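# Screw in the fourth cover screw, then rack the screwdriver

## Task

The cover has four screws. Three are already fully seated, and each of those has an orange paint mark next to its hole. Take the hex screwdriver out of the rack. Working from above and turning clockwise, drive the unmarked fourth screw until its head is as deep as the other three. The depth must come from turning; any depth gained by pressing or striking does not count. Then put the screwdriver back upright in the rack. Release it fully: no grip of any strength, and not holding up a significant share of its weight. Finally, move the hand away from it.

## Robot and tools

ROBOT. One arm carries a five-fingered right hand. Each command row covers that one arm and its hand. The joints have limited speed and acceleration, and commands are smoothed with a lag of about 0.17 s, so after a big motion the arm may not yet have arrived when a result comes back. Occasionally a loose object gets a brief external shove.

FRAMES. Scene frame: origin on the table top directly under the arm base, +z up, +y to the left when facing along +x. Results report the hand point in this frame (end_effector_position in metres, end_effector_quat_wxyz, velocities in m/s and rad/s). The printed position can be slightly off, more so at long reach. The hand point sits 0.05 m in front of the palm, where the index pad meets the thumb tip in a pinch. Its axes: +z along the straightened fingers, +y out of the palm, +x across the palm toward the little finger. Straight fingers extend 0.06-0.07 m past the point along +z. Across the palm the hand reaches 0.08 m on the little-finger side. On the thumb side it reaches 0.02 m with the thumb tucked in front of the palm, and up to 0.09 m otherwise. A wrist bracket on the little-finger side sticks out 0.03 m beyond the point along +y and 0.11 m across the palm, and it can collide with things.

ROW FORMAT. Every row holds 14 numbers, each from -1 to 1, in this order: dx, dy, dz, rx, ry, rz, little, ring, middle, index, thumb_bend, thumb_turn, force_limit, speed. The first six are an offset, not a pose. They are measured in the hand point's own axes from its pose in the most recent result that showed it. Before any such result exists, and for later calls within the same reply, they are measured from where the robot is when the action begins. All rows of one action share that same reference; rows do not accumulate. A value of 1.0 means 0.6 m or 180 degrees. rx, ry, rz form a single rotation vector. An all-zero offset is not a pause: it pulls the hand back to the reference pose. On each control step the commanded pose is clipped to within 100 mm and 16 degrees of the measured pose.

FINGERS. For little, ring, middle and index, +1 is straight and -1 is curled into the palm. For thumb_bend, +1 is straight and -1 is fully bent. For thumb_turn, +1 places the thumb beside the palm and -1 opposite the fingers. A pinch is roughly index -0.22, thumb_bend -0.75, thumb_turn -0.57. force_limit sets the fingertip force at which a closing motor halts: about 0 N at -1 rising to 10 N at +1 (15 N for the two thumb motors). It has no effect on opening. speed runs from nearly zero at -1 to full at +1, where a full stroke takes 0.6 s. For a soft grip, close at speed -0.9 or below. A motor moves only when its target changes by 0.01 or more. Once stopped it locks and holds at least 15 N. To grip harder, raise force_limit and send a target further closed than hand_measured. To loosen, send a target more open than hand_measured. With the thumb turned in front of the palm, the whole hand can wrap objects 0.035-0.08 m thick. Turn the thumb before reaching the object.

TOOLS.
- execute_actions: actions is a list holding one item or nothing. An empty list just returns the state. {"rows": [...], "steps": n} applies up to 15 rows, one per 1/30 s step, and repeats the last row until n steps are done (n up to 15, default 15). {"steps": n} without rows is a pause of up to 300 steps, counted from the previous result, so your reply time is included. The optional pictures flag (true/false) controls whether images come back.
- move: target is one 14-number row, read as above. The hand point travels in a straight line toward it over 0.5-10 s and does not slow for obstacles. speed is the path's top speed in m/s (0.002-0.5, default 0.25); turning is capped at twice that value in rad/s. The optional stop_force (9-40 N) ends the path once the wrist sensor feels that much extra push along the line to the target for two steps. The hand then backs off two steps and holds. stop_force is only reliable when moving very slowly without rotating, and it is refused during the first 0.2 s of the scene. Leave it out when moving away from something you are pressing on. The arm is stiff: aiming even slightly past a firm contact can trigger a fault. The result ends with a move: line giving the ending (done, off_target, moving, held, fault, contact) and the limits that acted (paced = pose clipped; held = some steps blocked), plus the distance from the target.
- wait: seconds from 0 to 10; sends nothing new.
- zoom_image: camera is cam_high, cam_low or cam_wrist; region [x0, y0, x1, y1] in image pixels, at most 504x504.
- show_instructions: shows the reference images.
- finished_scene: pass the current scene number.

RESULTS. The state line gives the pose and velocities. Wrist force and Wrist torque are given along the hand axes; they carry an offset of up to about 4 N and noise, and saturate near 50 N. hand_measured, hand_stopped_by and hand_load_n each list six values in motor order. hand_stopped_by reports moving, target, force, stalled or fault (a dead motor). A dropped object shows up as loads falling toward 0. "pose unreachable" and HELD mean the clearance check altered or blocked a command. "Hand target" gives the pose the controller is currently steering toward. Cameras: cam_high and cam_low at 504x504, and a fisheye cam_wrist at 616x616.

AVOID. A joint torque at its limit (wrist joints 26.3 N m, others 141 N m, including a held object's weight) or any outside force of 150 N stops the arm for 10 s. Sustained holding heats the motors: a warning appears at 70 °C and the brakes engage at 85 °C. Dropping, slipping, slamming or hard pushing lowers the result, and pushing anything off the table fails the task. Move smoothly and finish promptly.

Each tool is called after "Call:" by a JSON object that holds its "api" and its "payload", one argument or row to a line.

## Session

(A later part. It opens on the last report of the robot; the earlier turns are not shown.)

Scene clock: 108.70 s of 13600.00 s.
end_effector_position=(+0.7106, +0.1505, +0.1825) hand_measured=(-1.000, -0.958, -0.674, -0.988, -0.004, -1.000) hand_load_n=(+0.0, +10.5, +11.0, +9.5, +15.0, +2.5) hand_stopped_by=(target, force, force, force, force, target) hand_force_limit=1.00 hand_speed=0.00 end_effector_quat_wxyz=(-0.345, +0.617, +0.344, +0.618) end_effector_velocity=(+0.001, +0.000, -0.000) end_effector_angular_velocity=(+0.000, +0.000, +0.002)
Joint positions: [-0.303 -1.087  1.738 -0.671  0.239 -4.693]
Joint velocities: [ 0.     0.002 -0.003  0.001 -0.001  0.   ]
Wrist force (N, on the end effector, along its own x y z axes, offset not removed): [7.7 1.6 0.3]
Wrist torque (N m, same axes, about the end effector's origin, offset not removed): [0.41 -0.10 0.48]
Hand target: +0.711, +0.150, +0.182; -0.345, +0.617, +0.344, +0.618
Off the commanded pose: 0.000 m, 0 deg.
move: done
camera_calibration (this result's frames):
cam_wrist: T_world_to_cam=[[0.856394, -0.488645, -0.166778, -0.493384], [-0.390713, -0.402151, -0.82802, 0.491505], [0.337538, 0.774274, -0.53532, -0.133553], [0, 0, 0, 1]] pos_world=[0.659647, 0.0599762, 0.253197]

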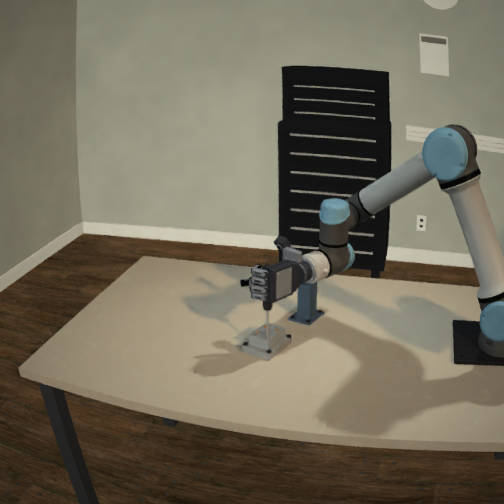

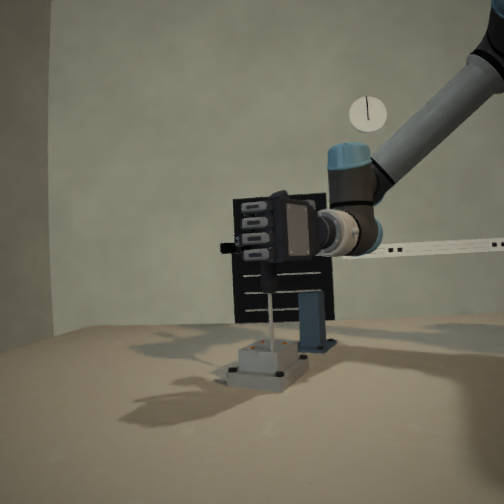

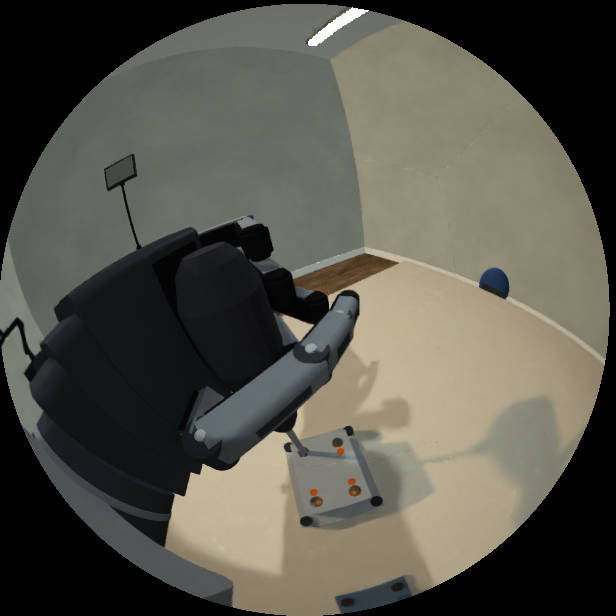

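Call:
{"api": "move", "payload": {
  "target": [0,0.0267,-0.0302,-0.1294,0,0,-1,-1,-1,-1,-1,-1,1,0],
  "speed": 0.5
}}

Call:
{"api": "move", "payload": {
  "target": [-0.0006,0.0267,-0.0302,-0.1294,0,0,-1,-1,-1,-1,-1,-1,1,0],
  "speed": 0.5
}}

Call:
{"api": "move", "payload": {
  "target": [-0.001,0.0267,-0.0302,-0.1294,0,0,-1,-1,-1,-1,-1,-1,1,0],
  "speed": 0.5
}}

Call:
{"api": "move", "payload": {
  "target": [0.0015,-0.001,-0.0025,0,0,0,-0.6,-0.6,-0.3,-0.6,0.3,-1,1,0.5],
  "speed": 0.03
}}

Call:
{"api": "move", "payload": {
  "target": [0,-0.0568,0.0199,0.194,0,0,-0.6,-0.6,-0.3,-0.6,0.3,-1,1,0.5],
  "speed": 0.5
}}

Call:
{"api": "move", "payload": {
  "target": [0,-0.0568,0.0199,0.194,0,0,-0.6,-0.6,-0.3,-0.6,0.3,-1,1,0.5],
  "speed": 0.5
}}

Call:
{"api": "move", "payload": {
  "target": [-0.0005,0.004,0,0,0,0,-1,-1,-1,-1,-1,-1,1,0],
  "speed": 0.03
}}

Call:
{"api": "move", "payload": {
  "target": [0,0.0267,-0.0302,-0.1294,0,0,-1,-1,-1,-1,-1,-1,1,0],
  "speed": 0.5
}}

Call:
{"api": "move", "payload": {
  "target": [-0.0006,0.0267,-0.0302,-0.1294,0,0,-1,-1,-1,-1,-1,-1,1,0],
  "speed": 0.5
}}

Call:
{"api": "move", "payload": {
  "target": [-0.001,0.0267,-0.0302,-0.1294,0,0,-1,-1,-1,-1,-1,-1,1,0],
  "speed": 0.5
}}

Call:
{"api": "move", "payload": {
  "target": [0.0015,-0.001,-0.0025,0,0,0,-0.6,-0.6,-0.3,-0.6,0.3,-1,1,0.5],
  "speed": 0.03
}}

Call:
{"api": "move", "payload": {
  "target": [0,-0.0568,0.0199,0.194,0,0,-0.6,-0.6,-0.3,-0.6,0.3,-1,1,0.5],
  "speed": 0.5
}}

Call:
{"api": "move", "payload": {
  "target": [0,-0.0568,0.0199,0.194,0,0,-0.6,-0.6,-0.3,-0.6,0.3,-1,1,0.5],
  "speed": 0.5
}}

Call:
{"api": "move", "payload": {
  "target": [-0.0005,0.004,0,0,0,0,-1,-1,-1,-1,-1,-1,1,0],
  "speed": 0.03
}}

Call:
{"api": "zoom_image", "payload": {
  "camera": "cam_low",
  "region": [240,270,300,330]
}}

Scene clock: 113.53 s of 13600.00 s.
end_effector_position=(+0.7147, +0.1268, +0.1826) hand_measured=(-1.000, -0.958, -0.674, -0.988, -0.004, -1.000) hand_load_n=(+0.0, +8.5, +11.0, +9.5, +15.0, +3.0) hand_stopped_by=(target, force, force, force, force, target) hand_force_limit=1.00 hand_speed=0.00 end_effector_quat_wxyz=(-0.214, +0.673, +0.213, +0.675) end_effector_velocity=(+0.000, -0.000, -0.000) end_effector_angular_velocity=(+0.001, -0.000, -0.014)
Joint positions: [-0.207 -1.187  1.897 -0.716  0.741 -4.705]
Joint velocities: [ 0.006 -0.001  0.002 -0.002  0.02   0.001]
Wrist force (N, on the end effector, along its own x y z axes, offset not removed): [2.5 0.6 2.1]
Wrist torque (N m, same axes, about the end effector's origin, offset not removed): [0.17 0.01 0.34]
Hand target: +0.715, +0.127, +0.183; -0.214, +0.674, +0.212, +0.675
Off the commanded pose: 0.000 m, 0 deg.
After step 90, 0.67 s passed at rest.
move: done
camera_calibration (this result's frames):
cam_wrist: T_world_to_cam=[[0.594752, -0.786168, -0.167957, -0.283536], [-0.518196, -0.215185, -0.827749, 0.550956], [0.614608, 0.57934, -0.535371, -0.289873], [0, 0, 0, 1]] pos_world=[0.632295, 0.0635854, 0.253242]

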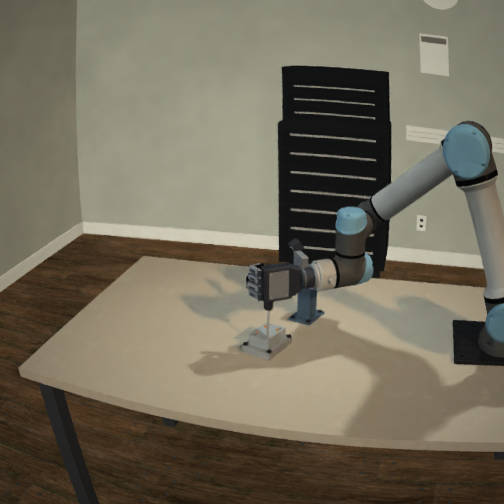

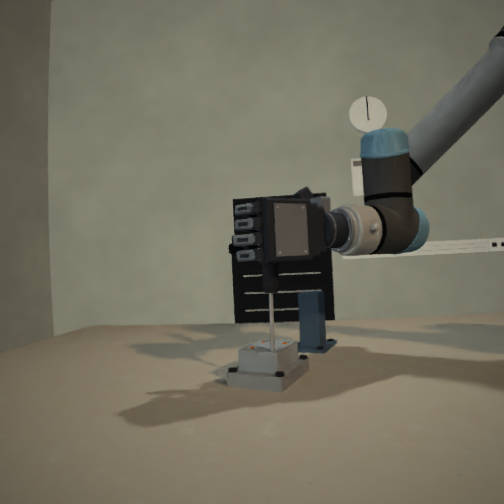

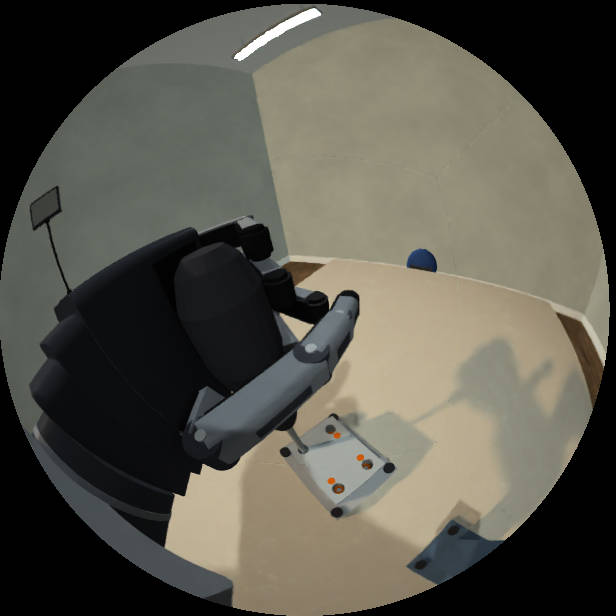

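Scene clock: 114.70 s of 13600.00 s.
end_effector_position=(+0.7091, +0.1035, +0.1821) hand_measured=(-1.000, -0.958, -0.674, -0.988, -0.004, -1.000) hand_load_n=(+0.0, +7.5, +11.0, +9.0, +15.0, +3.0) hand_stopped_by=(target, force, force, force, force, target) hand_force_limit=1.00 hand_speed=0.00 end_effector_quat_wxyz=(-0.075, +0.703, +0.073, +0.704) end_effector_velocity=(+0.001, -0.001, +0.000) end_effector_angular_velocity=(-0.000, -0.000, -0.016)
Joint positions: [-0.041 -1.209  1.93  -0.724  1.31  -4.707]
Joint velocities: [ 0.008  0.003 -0.005  0.002  0.023 -0.   ]
Wrist force (N, on the end effector, along its own x y z axes, offset not removed): [3.8 1.5 0.7]
Wrist torque (N m, same axes, about the end effector's origin, offset not removed): [0.46 -0.04 0.42]
Hand target: +0.709, +0.103, +0.182; -0.074, +0.703, +0.072, +0.704
Off the commanded pose: 0.000 m, 0 deg.
move: done
camera_calibration (this result's frames):
cam_wrist: T_world_to_cam=[[0.237323, -0.9566, -0.169099, -0.0273471], [-0.561718, 0.00688619, -0.8273, 0.550502], [0.79256, 0.291323, -0.535705, -0.369456], [0, 0, 0, 1]] pos_world=[0.608533, 0.0776799, 0.252887]

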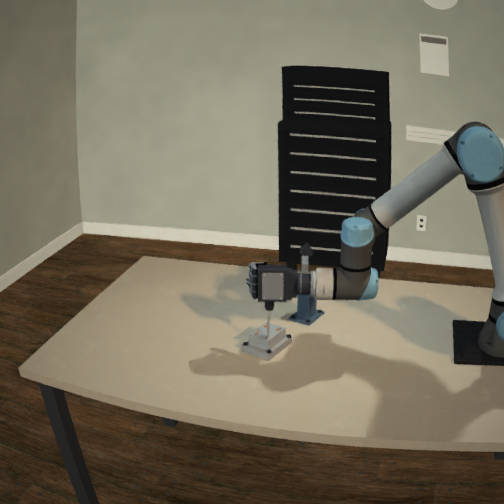

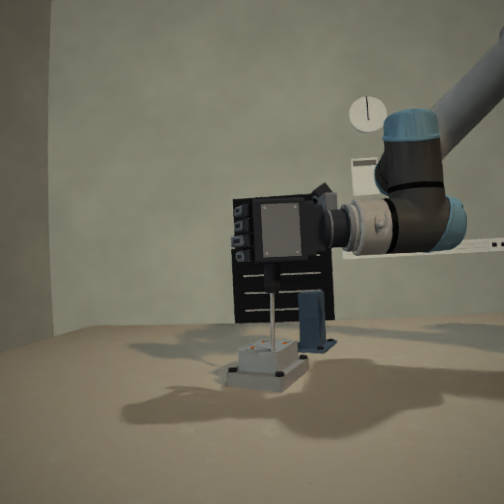

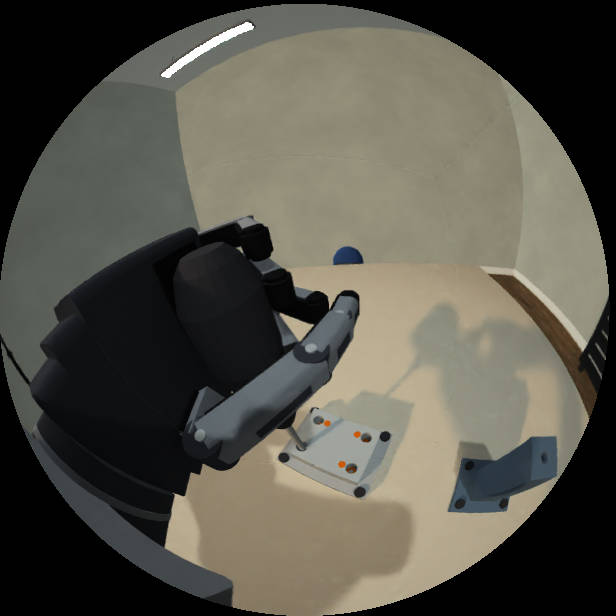

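Scene clock: 115.87 s of 13600.00 s.
end_effector_position=(+0.6948, +0.0842, +0.1814) hand_measured=(-1.000, -0.958, -0.674, -0.988, -0.004, -1.000) hand_load_n=(+0.0, +8.0, +11.0, +7.5, +15.0, +3.0) hand_stopped_by=(target, force, force, force, force, target) hand_force_limit=1.00 hand_speed=0.00 end_effector_quat_wxyz=(+0.068, +0.703, -0.070, +0.704) end_effector_velocity=(+0.001, -0.001, +0.000) end_effector_angular_velocity=(-0.000, +0.001, -0.015)
Joint positions: [ 0.134 -1.141  1.826 -0.687  1.89  -4.708]
Joint velocities: [ 0.006  0.006 -0.011  0.005  0.021 -0.   ]
Wrist force (N, on the end effector, along its own x y z axes, offset not removed): [5.2 1.6 2.1]
Wrist torque (N m, same axes, about the end effector's origin, offset not removed): [0.30 -0.20 0.44]
Hand target: +0.695, +0.084, +0.181; +0.069, +0.703, -0.071, +0.704
Off the commanded pose: 0.000 m, 0 deg.
move: done
camera_calibration (this result's frames):
cam_wrist: T_world_to_cam=[[-0.158281, -0.972661, -0.169932, 0.233861], [-0.514358, 0.228129, -0.826676, 0.490341], [0.842842, -0.0434415, -0.536404, -0.359473], [0, 0, 0, 1]] pos_world=[0.592206, 0.0999904, 0.252271]

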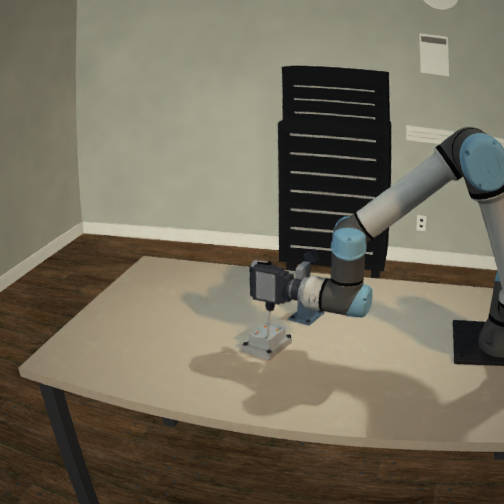

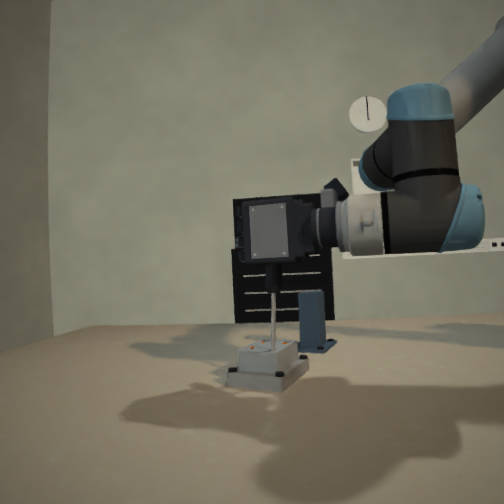

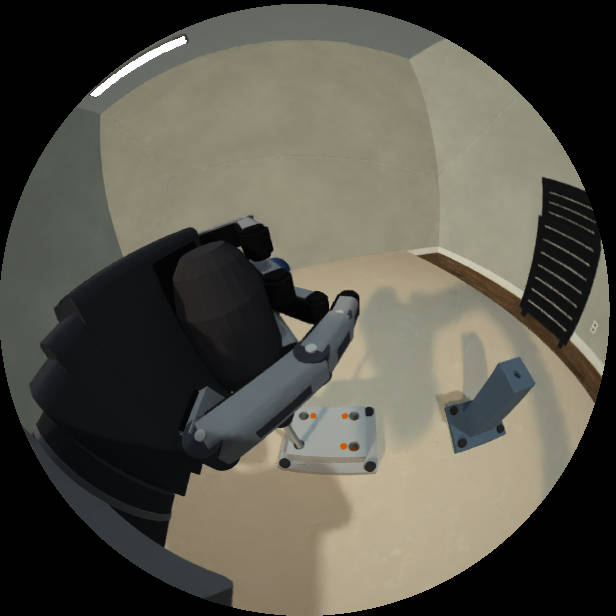

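Scene clock: 116.57 s of 13600.00 s.
end_effector_position=(+0.6935, +0.0850, +0.1823) hand_measured=(-0.600, -0.600, -0.300, -0.600, +0.300, -1.000) hand_load_n=(+0.0, +0.0, +0.0, +0.0, +0.0, +0.0) hand_stopped_by=(target, target, target, target, target, target) hand_force_limit=1.00 hand_speed=0.50 end_effector_quat_wxyz=(+0.068, +0.703, -0.070, +0.704) end_effector_velocity=(-0.001, +0.000, +0.001) end_effector_angular_velocity=(+0.000, -0.000, -0.002)
Joint positions: [ 0.136 -1.144  1.828 -0.686  1.892 -4.708]
Joint velocities: [ 0.001 -0.002  0.001  0.001  0.003 -0.   ]
Wrist force (N, on the end effector, along its own x y z axes, offset not removed): [1.4 1.3 0.2]
Wrist torque (N m, same axes, about the end effector's origin, offset not removed): [0.27 -0.16 0.14]
Hand target: +0.693, +0.085, +0.182; +0.068, +0.703, -0.070, +0.704
Off the commanded pose: 0.000 m, 0 deg.
move: done
camera_calibration (this result's frames):
cam_wrist: T_world_to_cam=[[-0.158281, -0.972661, -0.169936, 0.234612], [-0.514343, 0.228131, -0.826684, 0.4902], [0.842851, -0.0434431, -0.53639, -0.357923], [0, 0, 0, 1]] pos_world=[0.590941, 0.100819, 0.253124]

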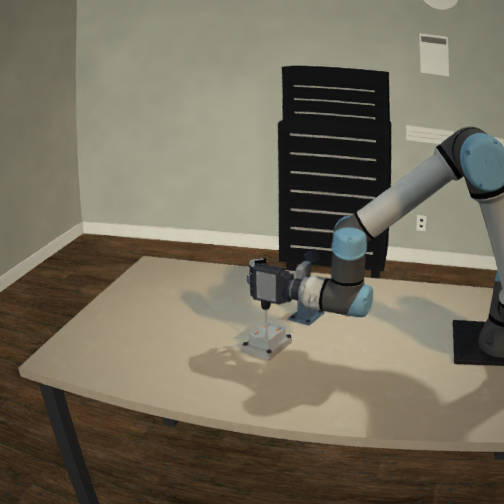

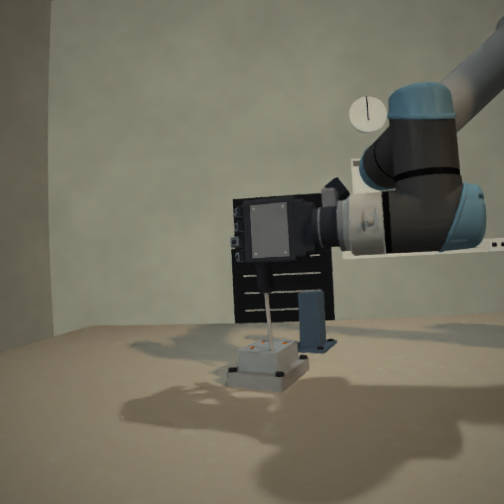

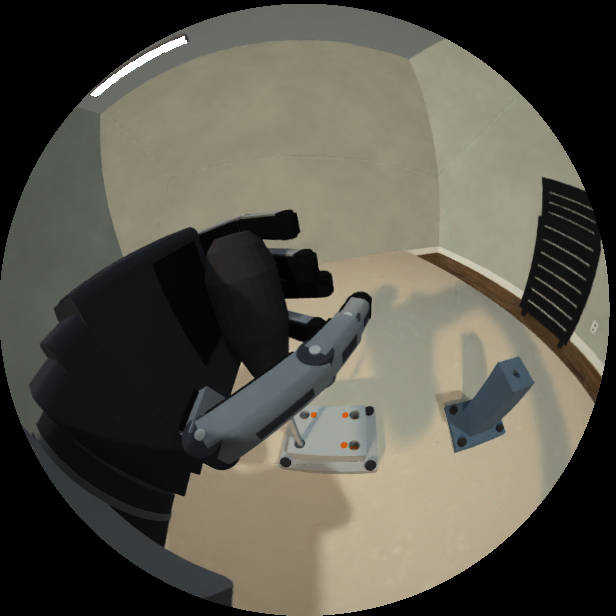

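Scene clock: 117.97 s of 13600.00 s.
end_effector_position=(+0.7116, +0.1160, +0.1824) hand_measured=(-0.600, -0.600, -0.300, -0.600, +0.300, -1.000) hand_load_n=(+0.0, +0.0, +0.0, +0.0, +0.0, +0.0) hand_stopped_by=(target, target, target, target, target, target) hand_force_limit=1.00 hand_speed=0.50 end_effector_quat_wxyz=(-0.145, +0.691, +0.144, +0.693) end_effector_velocity=(+0.001, +0.000, -0.000) end_effector_angular_velocity=(+0.001, +0.000, +0.015)
Joint positions: [-0.128 -1.212  1.935 -0.727  1.02  -4.707]
Joint velocities: [-0.007  0.003 -0.004  0.002 -0.022  0.001]
Wrist force (N, on the end effector, along its own x y z axes, offset not removed): [-0.4 2.1 0.4]
Wrist torque (N m, same axes, about the end effector's origin, offset not removed): [0.41 0.04 0.13]
Hand target: +0.712, +0.116, +0.182; -0.146, +0.691, +0.144, +0.693
Off the commanded pose: 0.000 m, 0 deg.
move: done
camera_calibration (this result's frames):
cam_wrist: T_world_to_cam=[[0.425513, -0.889129, -0.168488, -0.157753], [-0.551039, -0.106883, -0.827606, 0.557629], [0.717841, 0.445, -0.535425, -0.339595], [0, 0, 0, 1]] pos_world=[0.618176, 0.0704581, 0.253091]

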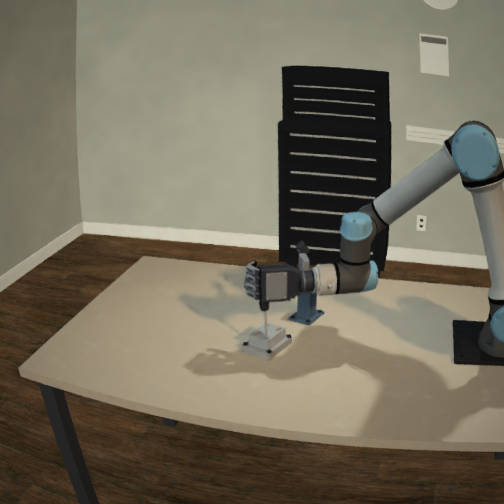

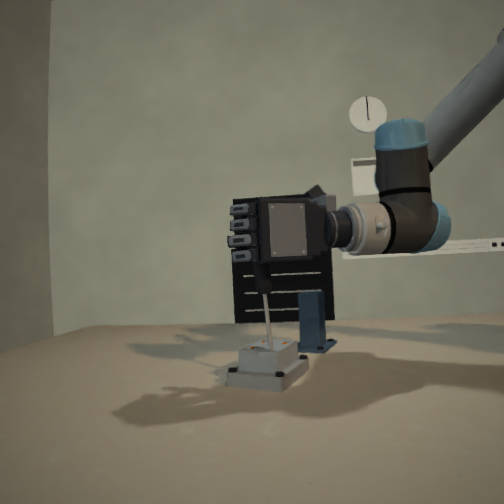

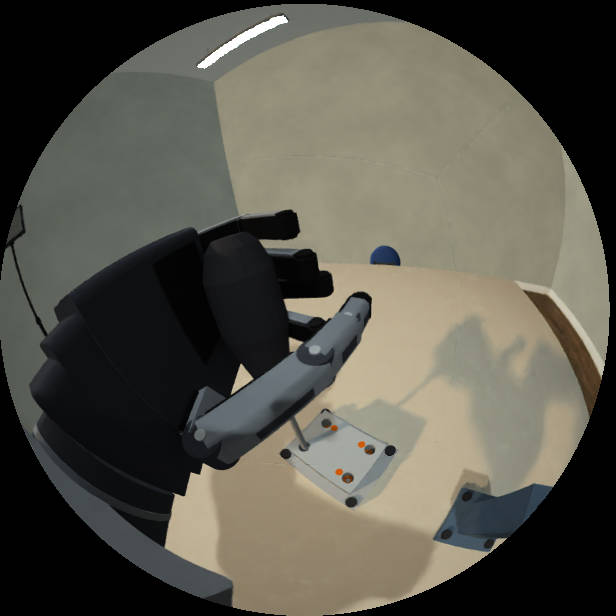

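Scene clock: 119.33 s of 13600.00 s.
end_effector_position=(+0.7086, +0.1517, +0.1824) hand_measured=(-0.600, -0.600, -0.300, -0.600, +0.300, -1.000) hand_load_n=(+0.0, +0.0, +0.0, +0.0, +0.0, +0.0) hand_stopped_by=(target, target, target, target, target, target) hand_force_limit=1.00 hand_speed=0.50 end_effector_quat_wxyz=(-0.346, +0.616, +0.344, +0.618) end_effector_velocity=(+0.001, +0.001, +0.000) end_effector_angular_velocity=(-0.003, +0.001, +0.016)
Joint positions: [-0.303 -1.09   1.745 -0.676  0.239 -4.691]
Joint velocities: [-0.001  0.008 -0.017  0.019 -0.017 -0.011]
Wrist force (N, on the end effector, along its own x y z axes, offset not removed): [0.3 3.1 0.9]
Wrist torque (N m, same axes, about the end effector's origin, offset not removed): [0.46 -0.02 0.12]
Hand target: +0.709, +0.152, +0.182; -0.346, +0.616, +0.345, +0.618
Off the commanded pose: 0.000 m, 0 deg.
move: done
camera_calibration (this result's frames):
cam_wrist: T_world_to_cam=[[0.857148, -0.487334, -0.166739, -0.491881], [-0.389915, -0.402414, -0.828269, 0.49059], [0.336545, 0.774963, -0.534948, -0.13335], [0, 0, 0, 1]] pos_world=[0.657782, 0.0610512, 0.252989]

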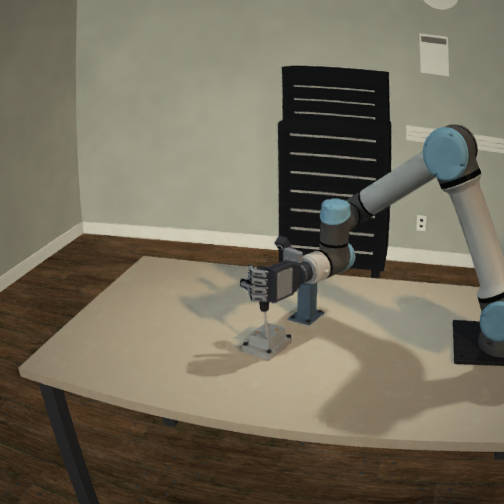

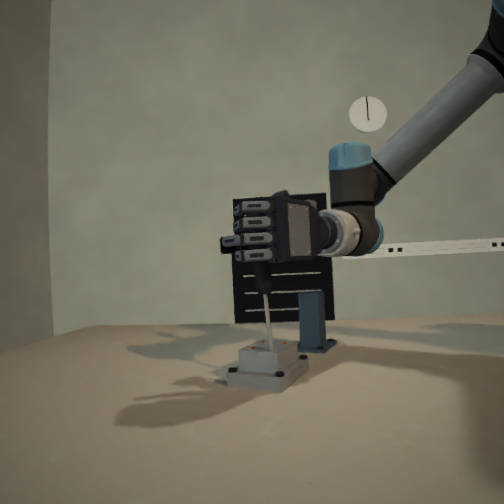

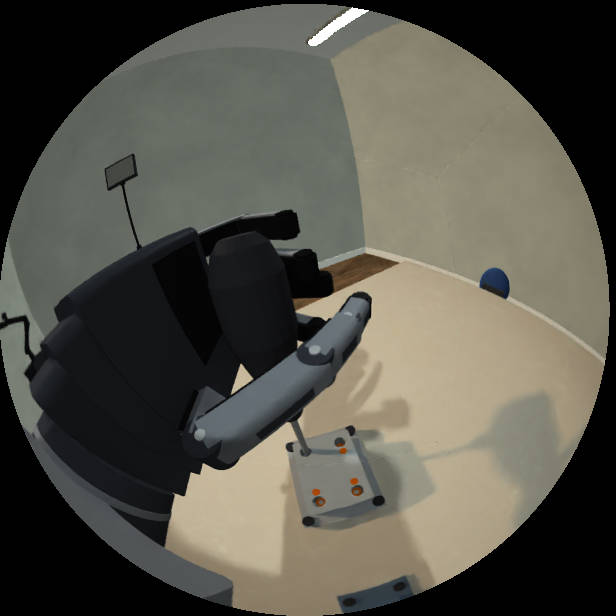

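Scene clock: 120.03 s of 13600.00 s.
end_effector_position=(+0.7106, +0.1505, +0.1821) hand_measured=(-1.000, -0.960, -0.676, -0.992, -0.004, -1.000) hand_load_n=(+0.0, +10.5, +11.5, +9.5, +15.0, +3.0) hand_stopped_by=(target, force, force, force, force, target) hand_force_limit=1.00 hand_speed=0.00 end_effector_quat_wxyz=(-0.346, +0.616, +0.344, +0.618) end_effector_velocity=(+0.001, -0.001, -0.001) end_effector_angular_velocity=(+0.000, +0.000, -0.001)
Joint positions: [-0.304 -1.086  1.739 -0.674  0.238 -4.691]
Joint velocities: [-0.001  0.003 -0.003  0.001  0.    -0.   ]
Wrist force (N, on the end effector, along its own x y z axes, offset not removed): [5.6 2.0 2.8]
Wrist torque (N m, same axes, about the end effector's origin, offset not removed): [0.27 -0.18 0.36]
Hand target: +0.711, +0.150, +0.182; -0.346, +0.616, +0.344, +0.618
Off the commanded pose: 0.000 m, 0 deg.
move: done
camera_calibration (this result's frames):
cam_wrist: T_world_to_cam=[[0.857159, -0.487333, -0.16669, -0.494165], [-0.389869, -0.402421, -0.828287, 0.490619], [0.336572, 0.774961, -0.534935, -0.133242], [0, 0, 0, 1]] pos_world=[0.659701, 0.0598702, 0.252725]

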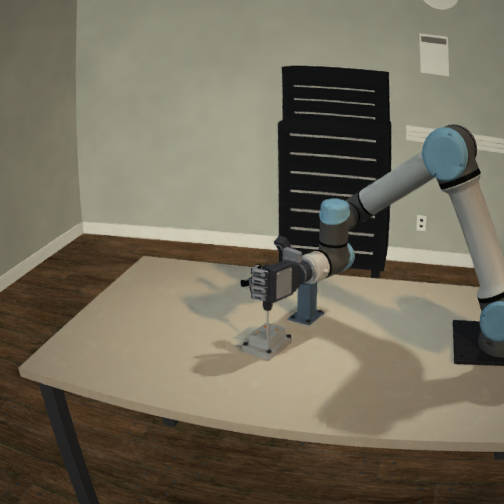

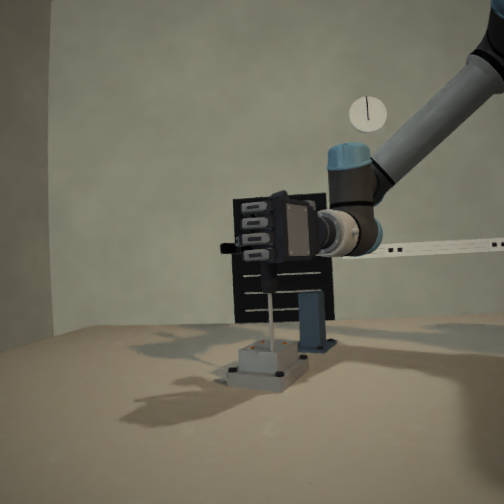

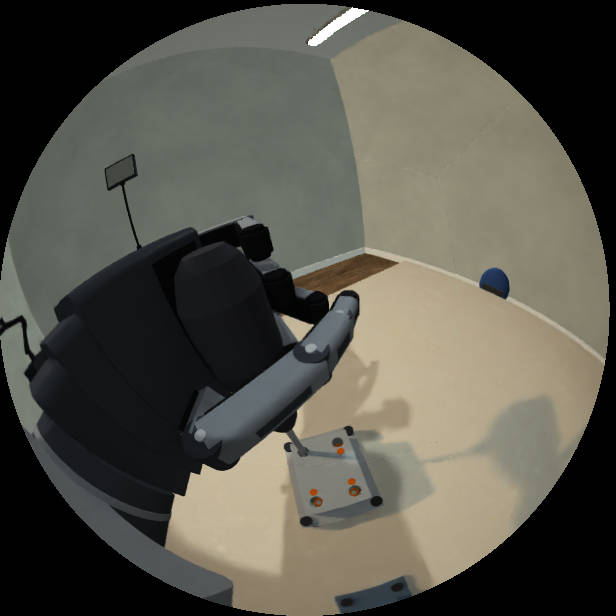

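Scene clock: 121.20 s of 13600.00 s.
end_effector_position=(+0.7147, +0.1268, +0.1821) hand_measured=(-1.000, -0.960, -0.676, -0.992, -0.004, -1.000) hand_load_n=(+0.0, +8.5, +11.5, +10.0, +15.0, +3.5) hand_stopped_by=(target, force, force, force, force, target) hand_force_limit=1.00 hand_speed=0.00 end_effector_quat_wxyz=(-0.215, +0.673, +0.213, +0.675) end_effector_velocity=(+0.001, -0.001, +0.000) end_effector_angular_velocity=(+0.001, -0.001, -0.017)
Joint positions: [-0.207 -1.186  1.897 -0.718  0.739 -4.705]
Joint velocities: [ 0.006 -0.001  0.002 -0.003  0.023  0.001]
Wrist force (N, on the end effector, along its own x y z axes, offset not removed): [2.9 1.6 2.5]
Wrist torque (N m, same axes, about the end effector's origin, offset not removed): [0.27 -0.17 0.36]
Hand target: +0.715, +0.127, +0.182; -0.214, +0.673, +0.212, +0.675
Off the commanded pose: 0.000 m, 0 deg.
move: done
camera_calibration (this result's frames):
cam_wrist: T_world_to_cam=[[0.59595, -0.785239, -0.168056, -0.284552], [-0.517622, -0.215638, -0.82799, 0.55028], [0.613931, 0.580431, -0.534966, -0.289817], [0, 0, 0, 1]] pos_world=[0.632343, 0.0634386, 0.252764]

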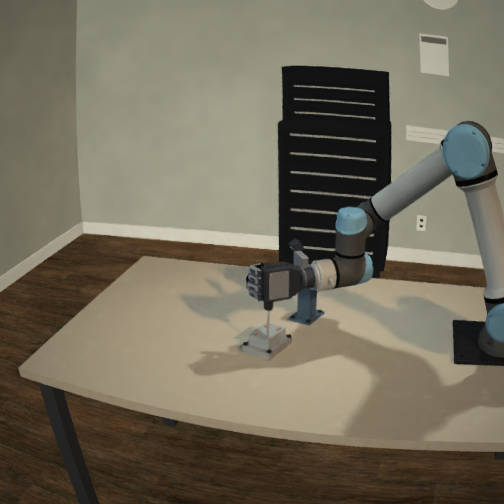

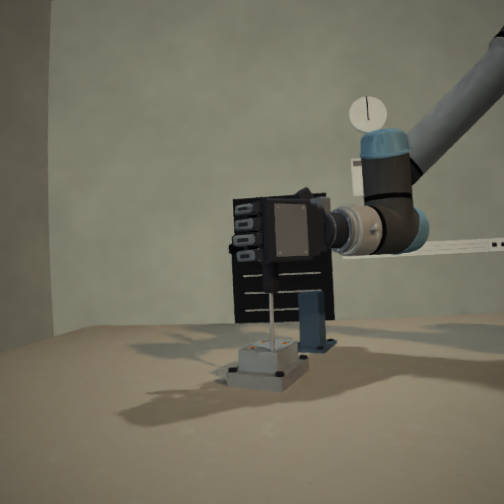

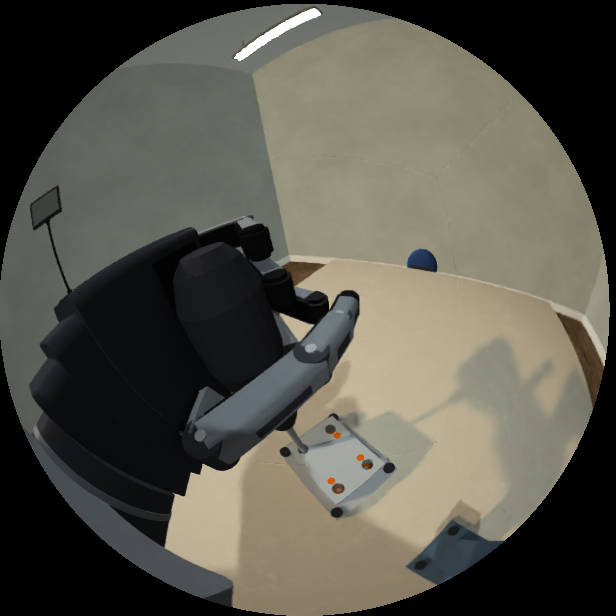

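Scene clock: 122.37 s of 13600.00 s.
end_effector_position=(+0.7092, +0.1034, +0.1817) hand_measured=(-1.000, -0.960, -0.676, -0.992, -0.004, -1.000) hand_load_n=(+0.0, +8.0, +11.5, +10.0, +15.0, +3.5) hand_stopped_by=(target, force, force, force, force, target) hand_force_limit=1.00 hand_speed=0.00 end_effector_quat_wxyz=(-0.075, +0.702, +0.073, +0.704) end_effector_velocity=(+0.001, -0.001, -0.000) end_effector_angular_velocity=(-0.000, +0.001, -0.017)
Joint positions: [-0.042 -1.208  1.931 -0.726  1.308 -4.707]
Joint velocities: [ 0.008  0.003 -0.005  0.002  0.025 -0.   ]
Wrist force (N, on the end effector, along its own x y z axes, offset not removed): [2.9 1.8 1.9]
Wrist torque (N m, same axes, about the end effector's origin, offset not removed): [0.37 0.04 0.32]
Hand target: +0.709, +0.103, +0.182; -0.075, +0.703, +0.072, +0.704
Off the commanded pose: 0.000 m, 0 deg.
move: done
camera_calibration (this result's frames):
cam_wrist: T_world_to_cam=[[0.238769, -0.956192, -0.169369, -0.0284521], [-0.561467, 0.00636639, -0.827475, 0.550053], [0.792303, 0.292671, -0.53535, -0.36972], [0, 0, 0, 1]] pos_world=[0.60856, 0.0774986, 0.252407]

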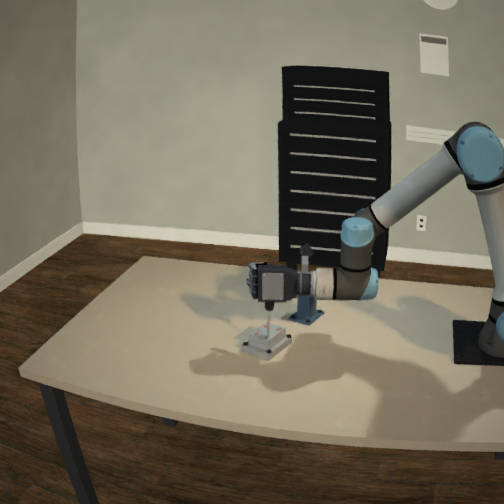

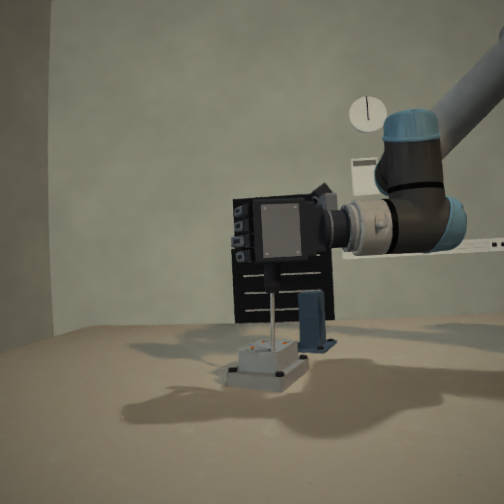

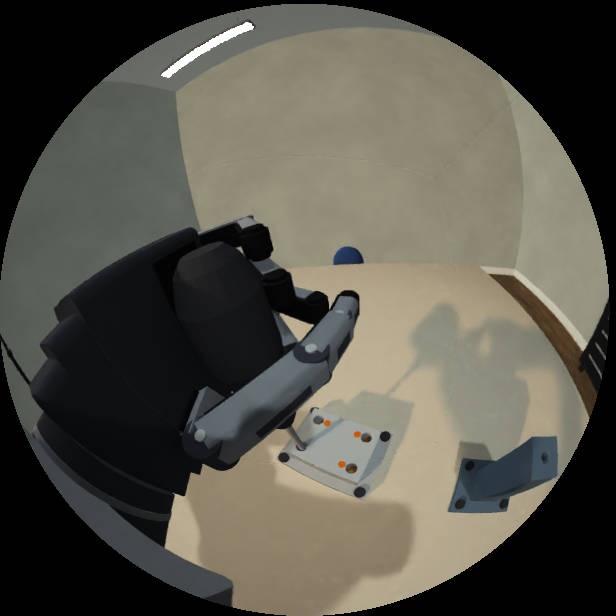

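Scene clock: 123.53 s of 13600.00 s.
end_effector_position=(+0.6948, +0.0841, +0.1810) hand_measured=(-1.000, -0.960, -0.676, -0.992, -0.004, -1.000) hand_load_n=(+0.0, +8.5, +11.5, +8.0, +15.0, +3.0) hand_stopped_by=(target, force, force, force, force, target) hand_force_limit=1.00 hand_speed=0.00 end_effector_quat_wxyz=(+0.067, +0.703, -0.070, +0.704) end_effector_velocity=(+0.000, -0.001, +0.000) end_effector_angular_velocity=(-0.000, -0.000, -0.017)
Joint positions: [ 0.133 -1.141  1.828 -0.689  1.888 -4.707]
Joint velocities: [ 0.006  0.006 -0.011  0.004  0.023 -0.   ]
Wrist force (N, on the end effector, along its own x y z axes, offset not removed): [3.8 1.2 1.9]
Wrist torque (N m, same axes, about the end effector's origin, offset not removed): [0.25 -0.04 0.24]
Hand target: +0.695, +0.084, +0.181; +0.068, +0.703, -0.071, +0.704
Off the commanded pose: 0.000 m, 0 deg.
move: done
camera_calibration (this result's frames):
cam_wrist: T_world_to_cam=[[-0.156809, -0.97283, -0.170333, 0.232826], [-0.514431, 0.227677, -0.826755, 0.490099], [0.843073, -0.0420187, -0.536155, -0.360075], [0, 0, 0, 1]] pos_world=[0.592201, 0.0997859, 0.251794]

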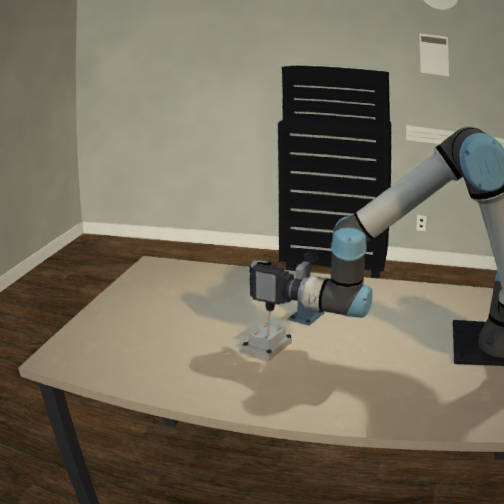

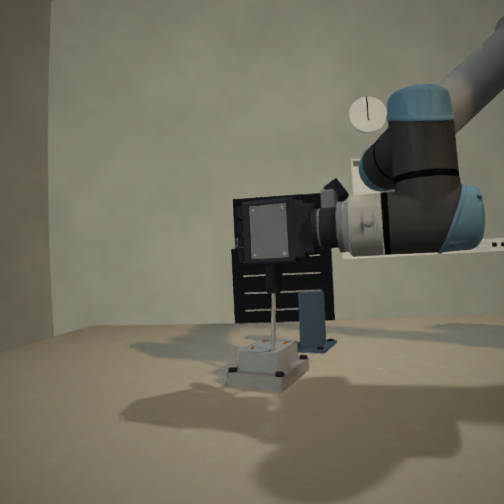

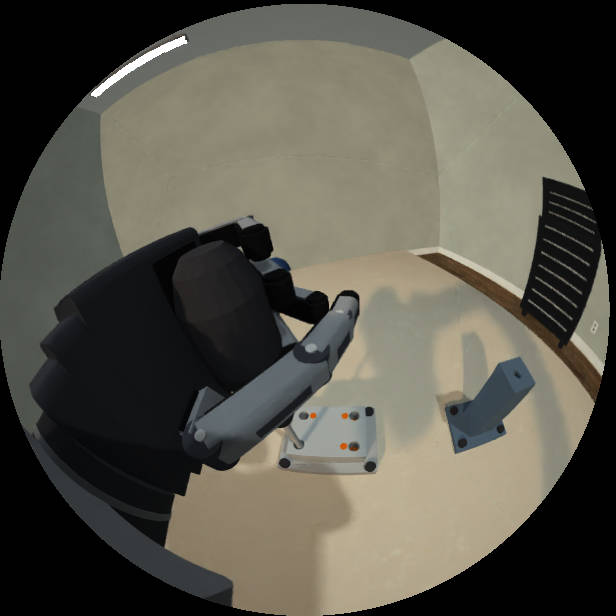

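Scene clock: 124.23 s of 13600.00 s.
end_effector_position=(+0.6936, +0.0850, +0.1818) hand_measured=(-0.600, -0.600, -0.300, -0.600, +0.300, -1.000) hand_load_n=(+0.0, +0.0, +0.0, +0.0, +0.0, +0.0) hand_stopped_by=(target, target, target, target, target, target) hand_force_limit=1.00 hand_speed=0.50 end_effector_quat_wxyz=(+0.067, +0.703, -0.070, +0.704) end_effector_velocity=(-0.001, +0.001, +0.001) end_effector_angular_velocity=(+0.000, -0.001, +0.000)
Joint positions: [ 0.135 -1.144  1.83  -0.688  1.89  -4.707]
Joint velocities: [ 0.001 -0.002  0.001  0.     0.001 -0.   ]
Wrist force (N, on the end effector, along its own x y z axes, offset not removed): [0.0 2.6 0.8]
Wrist torque (N m, same axes, about the end effector's origin, offset not removed): [0.38 0.02 0.09]
Hand target: +0.693, +0.085, +0.182; +0.067, +0.703, -0.070, +0.704
Off the commanded pose: 0.000 m, 0 deg.
move: done
camera_calibration (this result's frames):
cam_wrist: T_world_to_cam=[[-0.156809, -0.972829, -0.170334, 0.233577], [-0.514416, 0.227678, -0.826764, 0.489959], [0.843082, -0.0420216, -0.536141, -0.358524], [0, 0, 0, 1]] pos_world=[0.590935, 0.100612, 0.252647]

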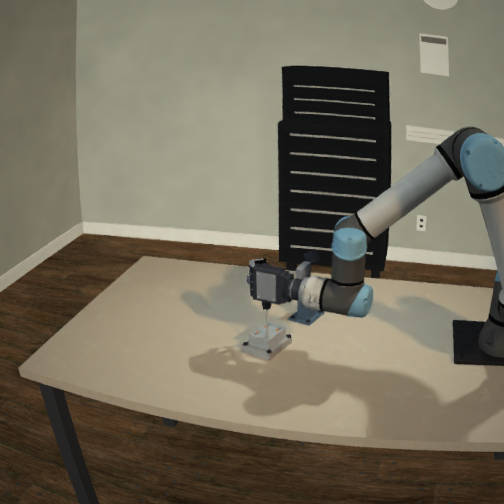

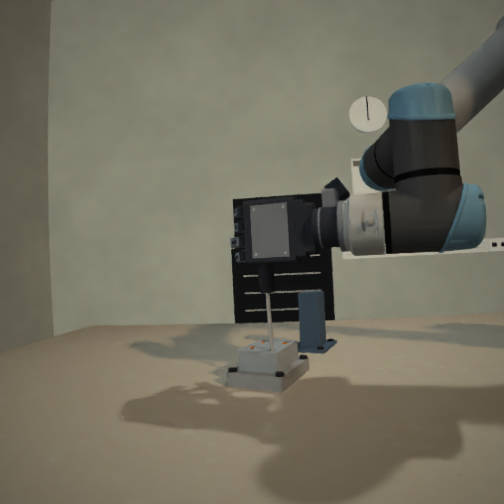

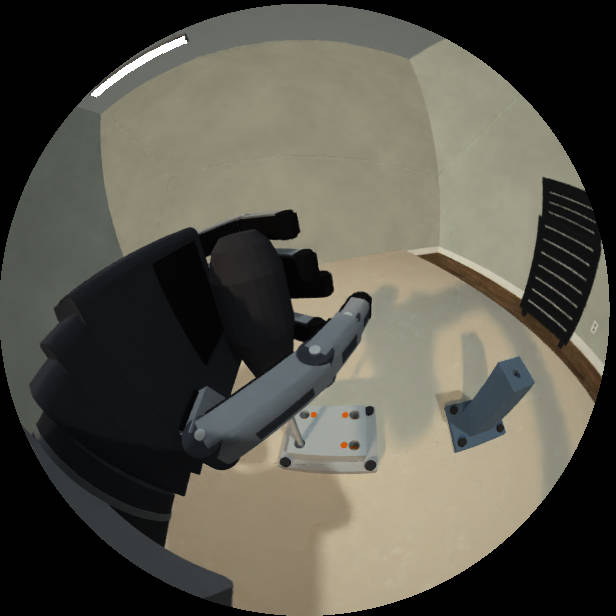

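Scene clock: 125.63 s of 13600.00 s.
end_effector_position=(+0.7116, +0.1160, +0.1820) hand_measured=(-0.600, -0.600, -0.300, -0.600, +0.300, -1.000) hand_load_n=(+0.0, +0.0, +0.0, +0.0, +0.0, +0.0) hand_stopped_by=(target, target, target, target, target, target) hand_force_limit=1.00 hand_speed=0.50 end_effector_quat_wxyz=(-0.146, +0.691, +0.144, +0.693) end_effector_velocity=(+0.001, -0.000, -0.000) end_effector_angular_velocity=(+0.001, +0.001, +0.014)
Joint positions: [-0.129 -1.211  1.936 -0.729  1.018 -4.706]
Joint velocities: [-0.008  0.002 -0.003  0.001 -0.021  0.001]
Wrist force (N, on the end effector, along its own x y z axes, offset not removed): [1.2 2.7 0.7]
Wrist torque (N m, same axes, about the end effector's origin, offset not removed): [0.40 -0.18 0.20]
Hand target: +0.712, +0.116, +0.182; -0.147, +0.691, +0.145, +0.693
Off the commanded pose: 0.000 m, 0 deg.
move: done
camera_calibration (this result's frames):
cam_wrist: T_world_to_cam=[[0.426862, -0.888447, -0.168672, -0.158834], [-0.550622, -0.107389, -0.827818, 0.557067], [0.717359, 0.446238, -0.53504, -0.339691], [0, 0, 0, 1]] pos_world=[0.618214, 0.0702909, 0.252612]

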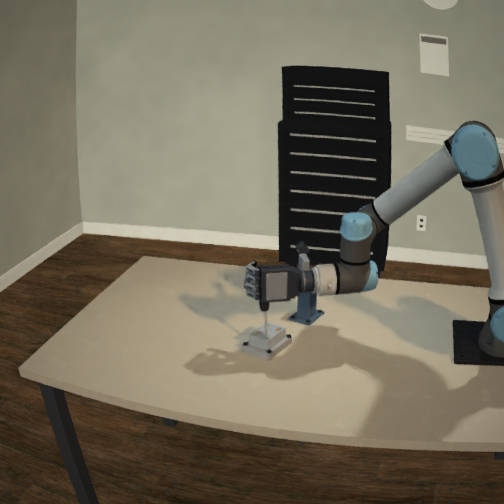

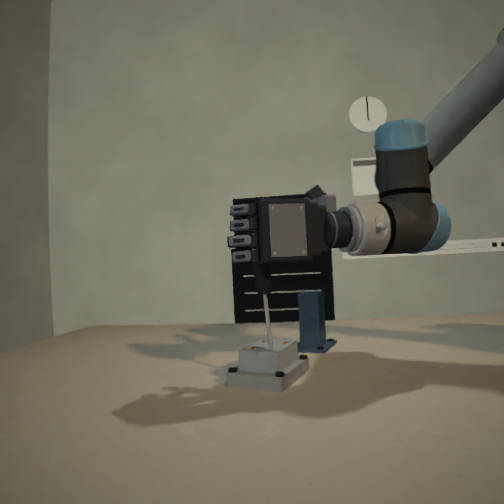

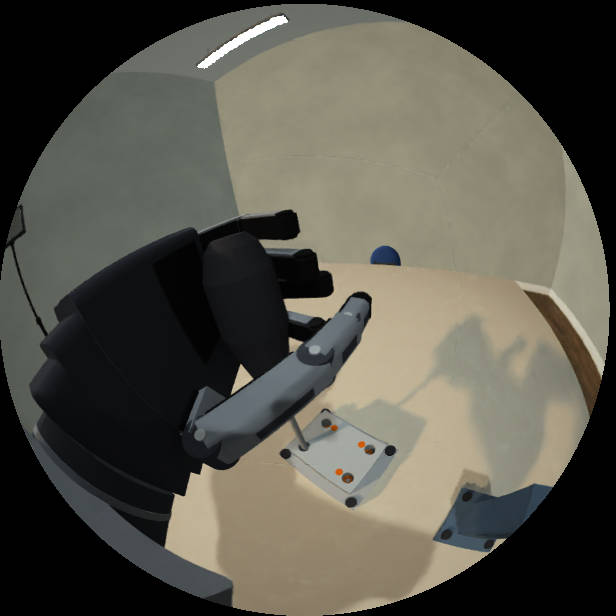

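Scene clock: 127.00 s of 13600.00 s.
end_effector_position=(+0.7086, +0.1517, +0.1819) hand_measured=(-0.600, -0.600, -0.300, -0.600, +0.300, -1.000) hand_load_n=(+0.0, +0.0, +0.0, +0.0, +0.0, +0.0) hand_stopped_by=(target, target, target, target, target, target) hand_force_limit=1.00 hand_speed=0.50 end_effector_quat_wxyz=(-0.346, +0.616, +0.345, +0.618) end_effector_velocity=(+0.000, +0.002, -0.000) end_effector_angular_velocity=(-0.002, +0.003, +0.017)
Joint positions: [-0.303 -1.089  1.745 -0.679  0.237 -4.689]
Joint velocities: [-0.001  0.008 -0.015  0.019 -0.018 -0.011]
Wrist force (N, on the end effector, along its own x y z axes, offset not removed): [-0.6 1.0 1.6]
Wrist torque (N m, same axes, about the end effector's origin, offset not removed): [0.21 0.02 0.01]
Hand target: +0.709, +0.152, +0.182; -0.347, +0.616, +0.345, +0.618
Off the commanded pose: 0.000 m, 0 deg.
move: done
camera_calibration (this result's frames):
cam_wrist: T_world_to_cam=[[0.857909, -0.486024, -0.166651, -0.49266], [-0.38908, -0.402698, -0.828524, 0.48971], [0.335573, 0.775638, -0.534581, -0.133029], [0, 0, 0, 1]] pos_world=[0.657835, 0.0609427, 0.252519]

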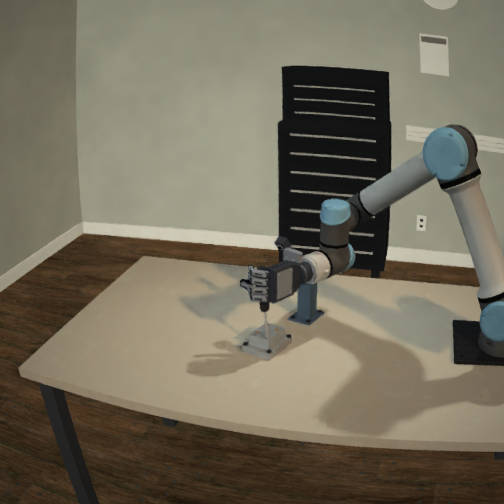

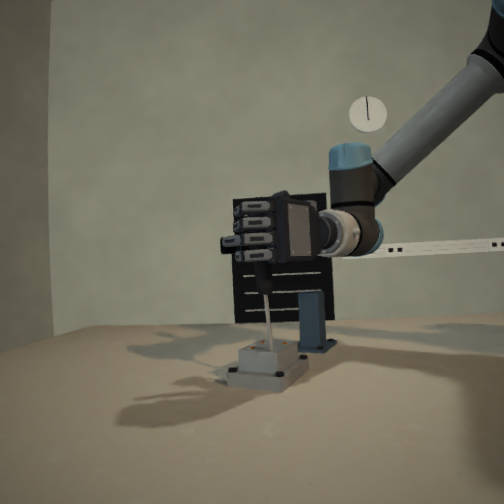

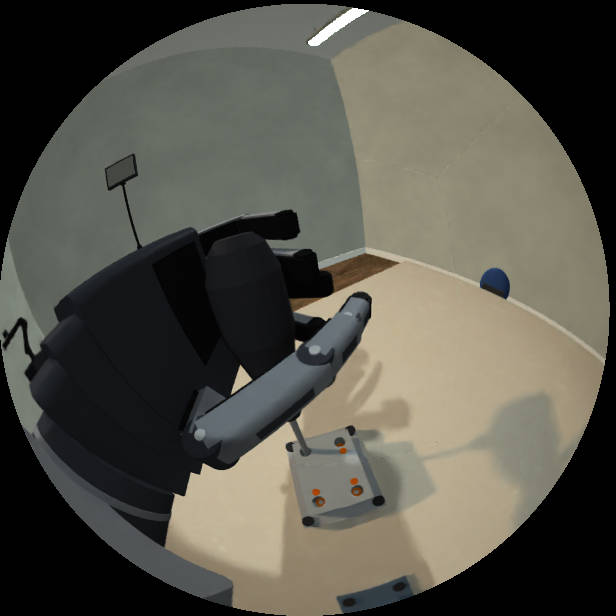

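Scene clock: 127.70 s of 13600.00 s.
end_effector_position=(+0.7105, +0.1505, +0.1817) hand_measured=(-1.000, -0.958, -0.676, -0.992, -0.006, -1.000) hand_load_n=(+0.0, +10.0, +12.0, +10.0, +15.0, +3.0) hand_stopped_by=(target, force, force, force, force, target) hand_force_limit=1.00 hand_speed=0.00 end_effector_quat_wxyz=(-0.346, +0.616, +0.345, +0.618) end_effector_velocity=(+0.001, -0.001, -0.000) end_effector_angular_velocity=(+0.000, +0.001, +0.000)
Joint positions: [-0.304 -1.085  1.739 -0.677  0.236 -4.689]
Joint velocities: [-0.001  0.002 -0.003  0.002 -0.001 -0.   ]
Wrist force (N, on the end effector, along its own x y z axes, offset not removed): [8.5 3.0 1.3]
Wrist torque (N m, same axes, about the end effector's origin, offset not removed): [0.56 -0.27 0.48]
Hand target: +0.711, +0.150, +0.182; -0.346, +0.616, +0.345, +0.618
Off the commanded pose: 0.000 m, 0 deg.
move: done
camera_calibration (this result's frames):
cam_wrist: T_world_to_cam=[[0.857921, -0.486024, -0.166588, -0.494949], [-0.389023, -0.402708, -0.828545, 0.489738], [0.335607, 0.775633, -0.534567, -0.132923], [0, 0, 0, 1]] pos_world=[0.659757, 0.0597639, 0.252261]

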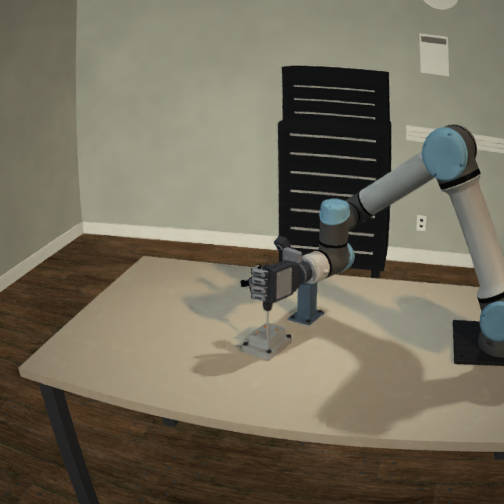

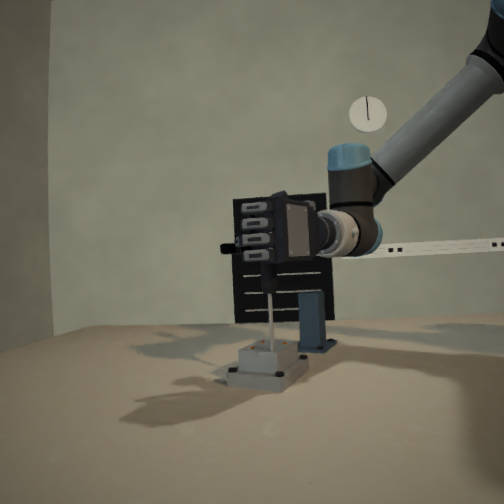

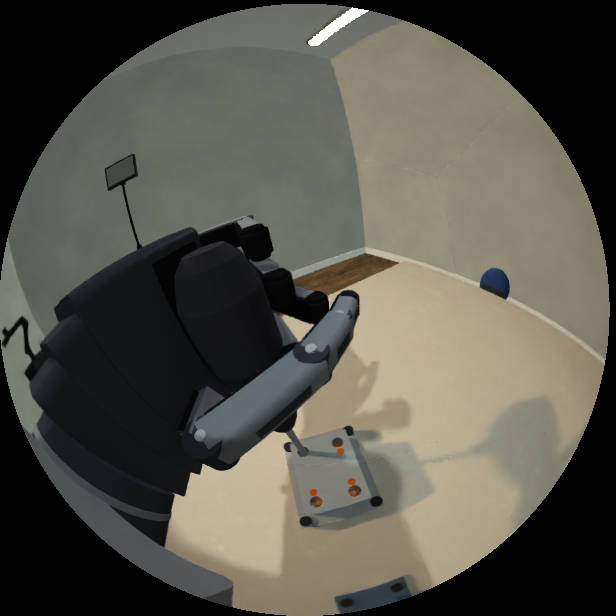

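Region (240, 270, 300, 330) of cam_low's 504x504 image, scaled by 8.400, with more detail than that image has.

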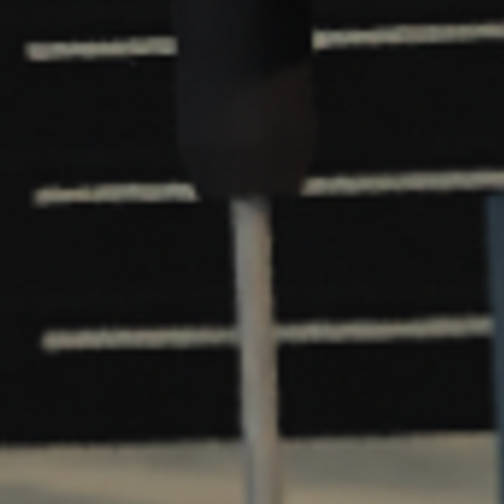

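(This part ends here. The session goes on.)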